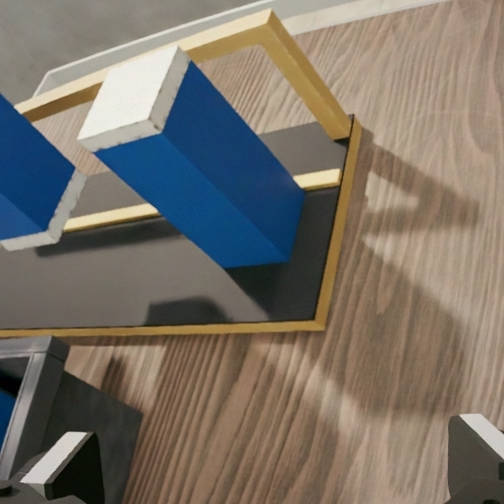

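Request:
execute_actions(
  actions=[
    {"rows":[[0,0.027,0,-0.0044,-0.0015,0.0045,-0.0251,-1,-0.3,0,0,0,0,0,0,0,1,0],[0,0.054,0,-0.0088,-0.0029,0.0091,-0.0503,-1,-0.3,0,0,0,0,0,0,0,1,0],[0,0.081,0,-0.0132,-0.0044,0.0136,-0.0754,-1,-0.3,0,0,0,0,0,0,0,1,0],[0,0.108,0,-0.0176,-0.0058,0.0181,-0.1005,-1,-0.3,0,0,0,0,0,0,0,1,0],[0,0.135,0,-0.0219,-0.0073,0.0226,-0.1256,-1,-0.3,0,0,0,0,0,0,0,1,0],[0,0.162,0,-0.0263,-0.0087,0.0272,-0.1508,-1,-0.3,0,0,0,0,0,0,0,1,0],[0,0.189,0,-0.0307,-0.0102,0.0317,-0.1759,-1,-0.3,0,0,0,0,0,0,0,1,0],[0,0.216,0,-0.0351,-0.0116,0.0362,-0.201,-1,-0.3,0,0,0,0,0,0,0,1,0],[0,0.2407,0,-0.0437,-0.0131,0.0393,-0.2191,-1,-0.3,0,0,0,0,0,0,0,1,0],[0,0.2654,0,-0.0524,-0.0146,0.0424,-0.2372,-1,-0.3,0,0,0,0,0,0,0,1,0],[0,0.2901,0,-0.061,-0.0162,0.0456,-0.2553,-1,-0.3,0,0,0,0,0,0,0,1,0],[0,0.3148,0,-0.0696,-0.0177,0.0487,-0.2733,-1,-0.3,0,0,0,0,0,0,0,1,0],[0,0.3395,0,-0.0783,-0.0192,0.0518,-0.2914,-1,-0.3,0,0,0,0,0,0,0,1,0],[0,0.3642,0,-0.0869,-0.0207,0.0549,-0.3095,-1,-0.3,0,0,0,0,0,0,0,1,0]],"steps":15},
  ],
  pictures=false,
)

Request:
execute_actions(
  actions=[
    {"steps":12},
  ],
)

Scene clock: 1220.47 s of 6600.00 s.
left_arm: end_effector_position=(+0.3485, -0.0075, +0.1870) position_measured_pct=26.6 end_effector_quat_wxyz=(+0.527, +0.471, +0.519, -0.482) | right_arm: end_effector_position=(+0.1585, -0.3719, +0.2465) position_measured_pct=0.0 end_effector_quat_wxyz=(-0.297, +0.910, +0.087, +0.277)
Joint positions: left_arm=[-6.194  1.097 -0.001  2.393  1.742  1.654 -1.91 ] | right_arm=[ 0.927  0.13   0.592  2.374 -0.63   1.39   0.427]
Joint velocities: left_arm=[-0.     0.694 -0.003 -0.231 -0.035  0.075 -0.477] | right_arm=[ 0.    -0.     0.    -0.002 -0.    -0.     0.001]
Joint torques (N m, as the joint torque sensors report them, + toward a larger angle): left_arm=[ -0.12 -17.65   4.17   3.54  -1.46   3.94  -0.01] | right_arm=[-0.11 -6.21  0.13 -4.15 -0.92  1.94 -0.18]
Motor temperatures (°C, as the motors report them): left_arm=[31 36 29 37 40 43 42] | right_arm=[35 34 32 36 40 40 40]
Steps of this call (steps 1 to 30: the robot went on to your last target; steps 31 to 100: nothing new was sent; then 5.53 s passed at rest; steps 101 to 115: all 15 steps of this action). Readings (joint positions | what the end effector reports):
101: left_arm=[-6.194 0.810 -0.001 2.455 1.756 1.614 -1.687] | right_arm=[0.927 0.130 0.592 2.374 -0.630 1.390 0.427] | left_arm position_measured_pct=26.6 | right_arm position_measured_pct=0.0
102: left_arm=[-6.194 0.816 -0.000 2.454 1.756 1.615 -1.691] | right_arm=[0.927 0.130 0.592 2.374 -0.630 1.390 0.427] | left_arm position_measured_pct=26.6 | right_arm position_measured_pct=0.0
104: left_arm=[-6.194 0.845 -0.000 2.450 1.755 1.619 -1.713] | right_arm=[0.927 0.130 0.592 2.374 -0.630 1.390 0.427] | left_arm position_measured_pct=26.6 | right_arm position_measured_pct=0.0
108: left_arm=[-6.194 0.929 -0.001 2.436 1.751 1.631 -1.783] | right_arm=[0.927 0.130 0.592 2.374 -0.630 1.390 0.427] | left_arm position_measured_pct=26.6 | right_arm position_measured_pct=0.0
115: the state above

Scene clock: 1220.87 s of 6600.00 s.
left_arm: end_effector_position=(+0.3480, -0.0072, +0.1698) position_measured_pct=26.6 end_effector_quat_wxyz=(+0.531, +0.469, +0.515, -0.483) | right_arm: end_effector_position=(+0.1585, -0.3719, +0.2465) position_measured_pct=0.0 end_effector_quat_wxyz=(-0.297, +0.910, +0.087, +0.277)
Joint positions: left_arm=[-6.196  1.164  0.002  2.37   1.736  1.669 -1.959] | right_arm=[ 0.927  0.13   0.592  2.374 -0.63   1.39   0.427]
Joint velocities: left_arm=[-0.004  0.005  0.002 -0.001 -0.     0.001 -0.002] | right_arm=[ 0.001 -0.    -0.    -0.001 -0.    -0.002  0.001]
Joint torques (N m, as the joint torque sensors report them, + toward a larger angle): left_arm=[  2.12 -11.78   0.7    2.68   0.29  -0.86   0.  ] | right_arm=[ 0.03 -6.27 -0.32 -4.34 -0.68  1.96 -0.02]
Motor temperatures (°C, as the motors report them): left_arm=[31 36 29 37 40 43 42] | right_arm=[35 34 32 36 40 40 40]
Steps of this call (steps 1 to 12: the robot went on to your last target). Readings (joint positions | what the end effector reports):
1: left_arm=[-6.194 1.119 -0.001 2.385 1.741 1.656 -1.925] | right_arm=[0.927 0.130 0.592 2.374 -0.630 1.390 0.427] | left_arm position_measured_pct=26.6 | right_arm position_measured_pct=0.0
2: left_arm=[-6.194 1.136 -0.001 2.379 1.740 1.658 -1.937] | right_arm=[0.927 0.130 0.592 2.374 -0.630 1.390 0.427] | left_arm position_measured_pct=26.6 | right_arm position_measured_pct=0.0
4: left_arm=[-6.194 1.157 -0.000 2.372 1.737 1.664 -1.954] | right_arm=[0.927 0.130 0.592 2.374 -0.630 1.390 0.427] | left_arm position_measured_pct=26.6 | right_arm position_measured_pct=0.0
8: left_arm=[-6.195 1.163 0.001 2.370 1.736 1.667 -1.959] | right_arm=[0.927 0.130 0.592 2.374 -0.630 1.390 0.427] | left_arm position_measured_pct=26.6 | right_arm position_measured_pct=0.0
12: the state above

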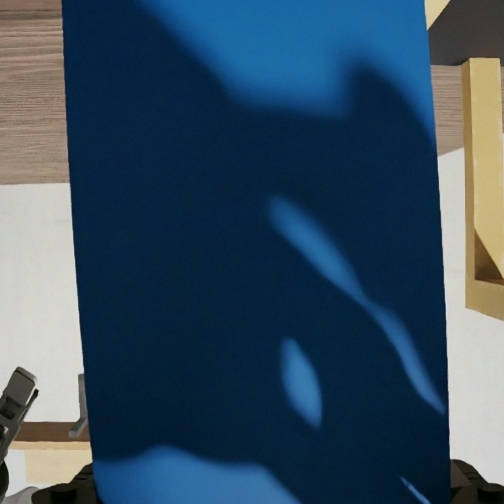

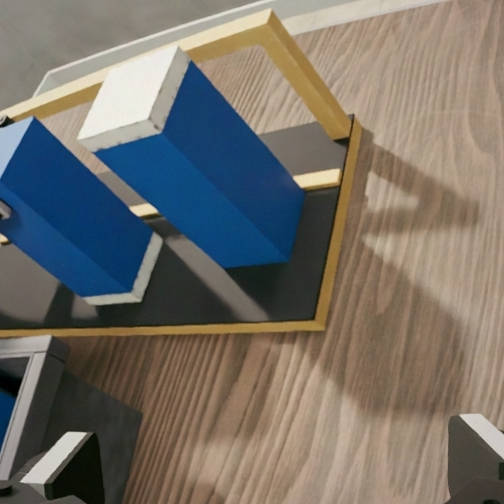

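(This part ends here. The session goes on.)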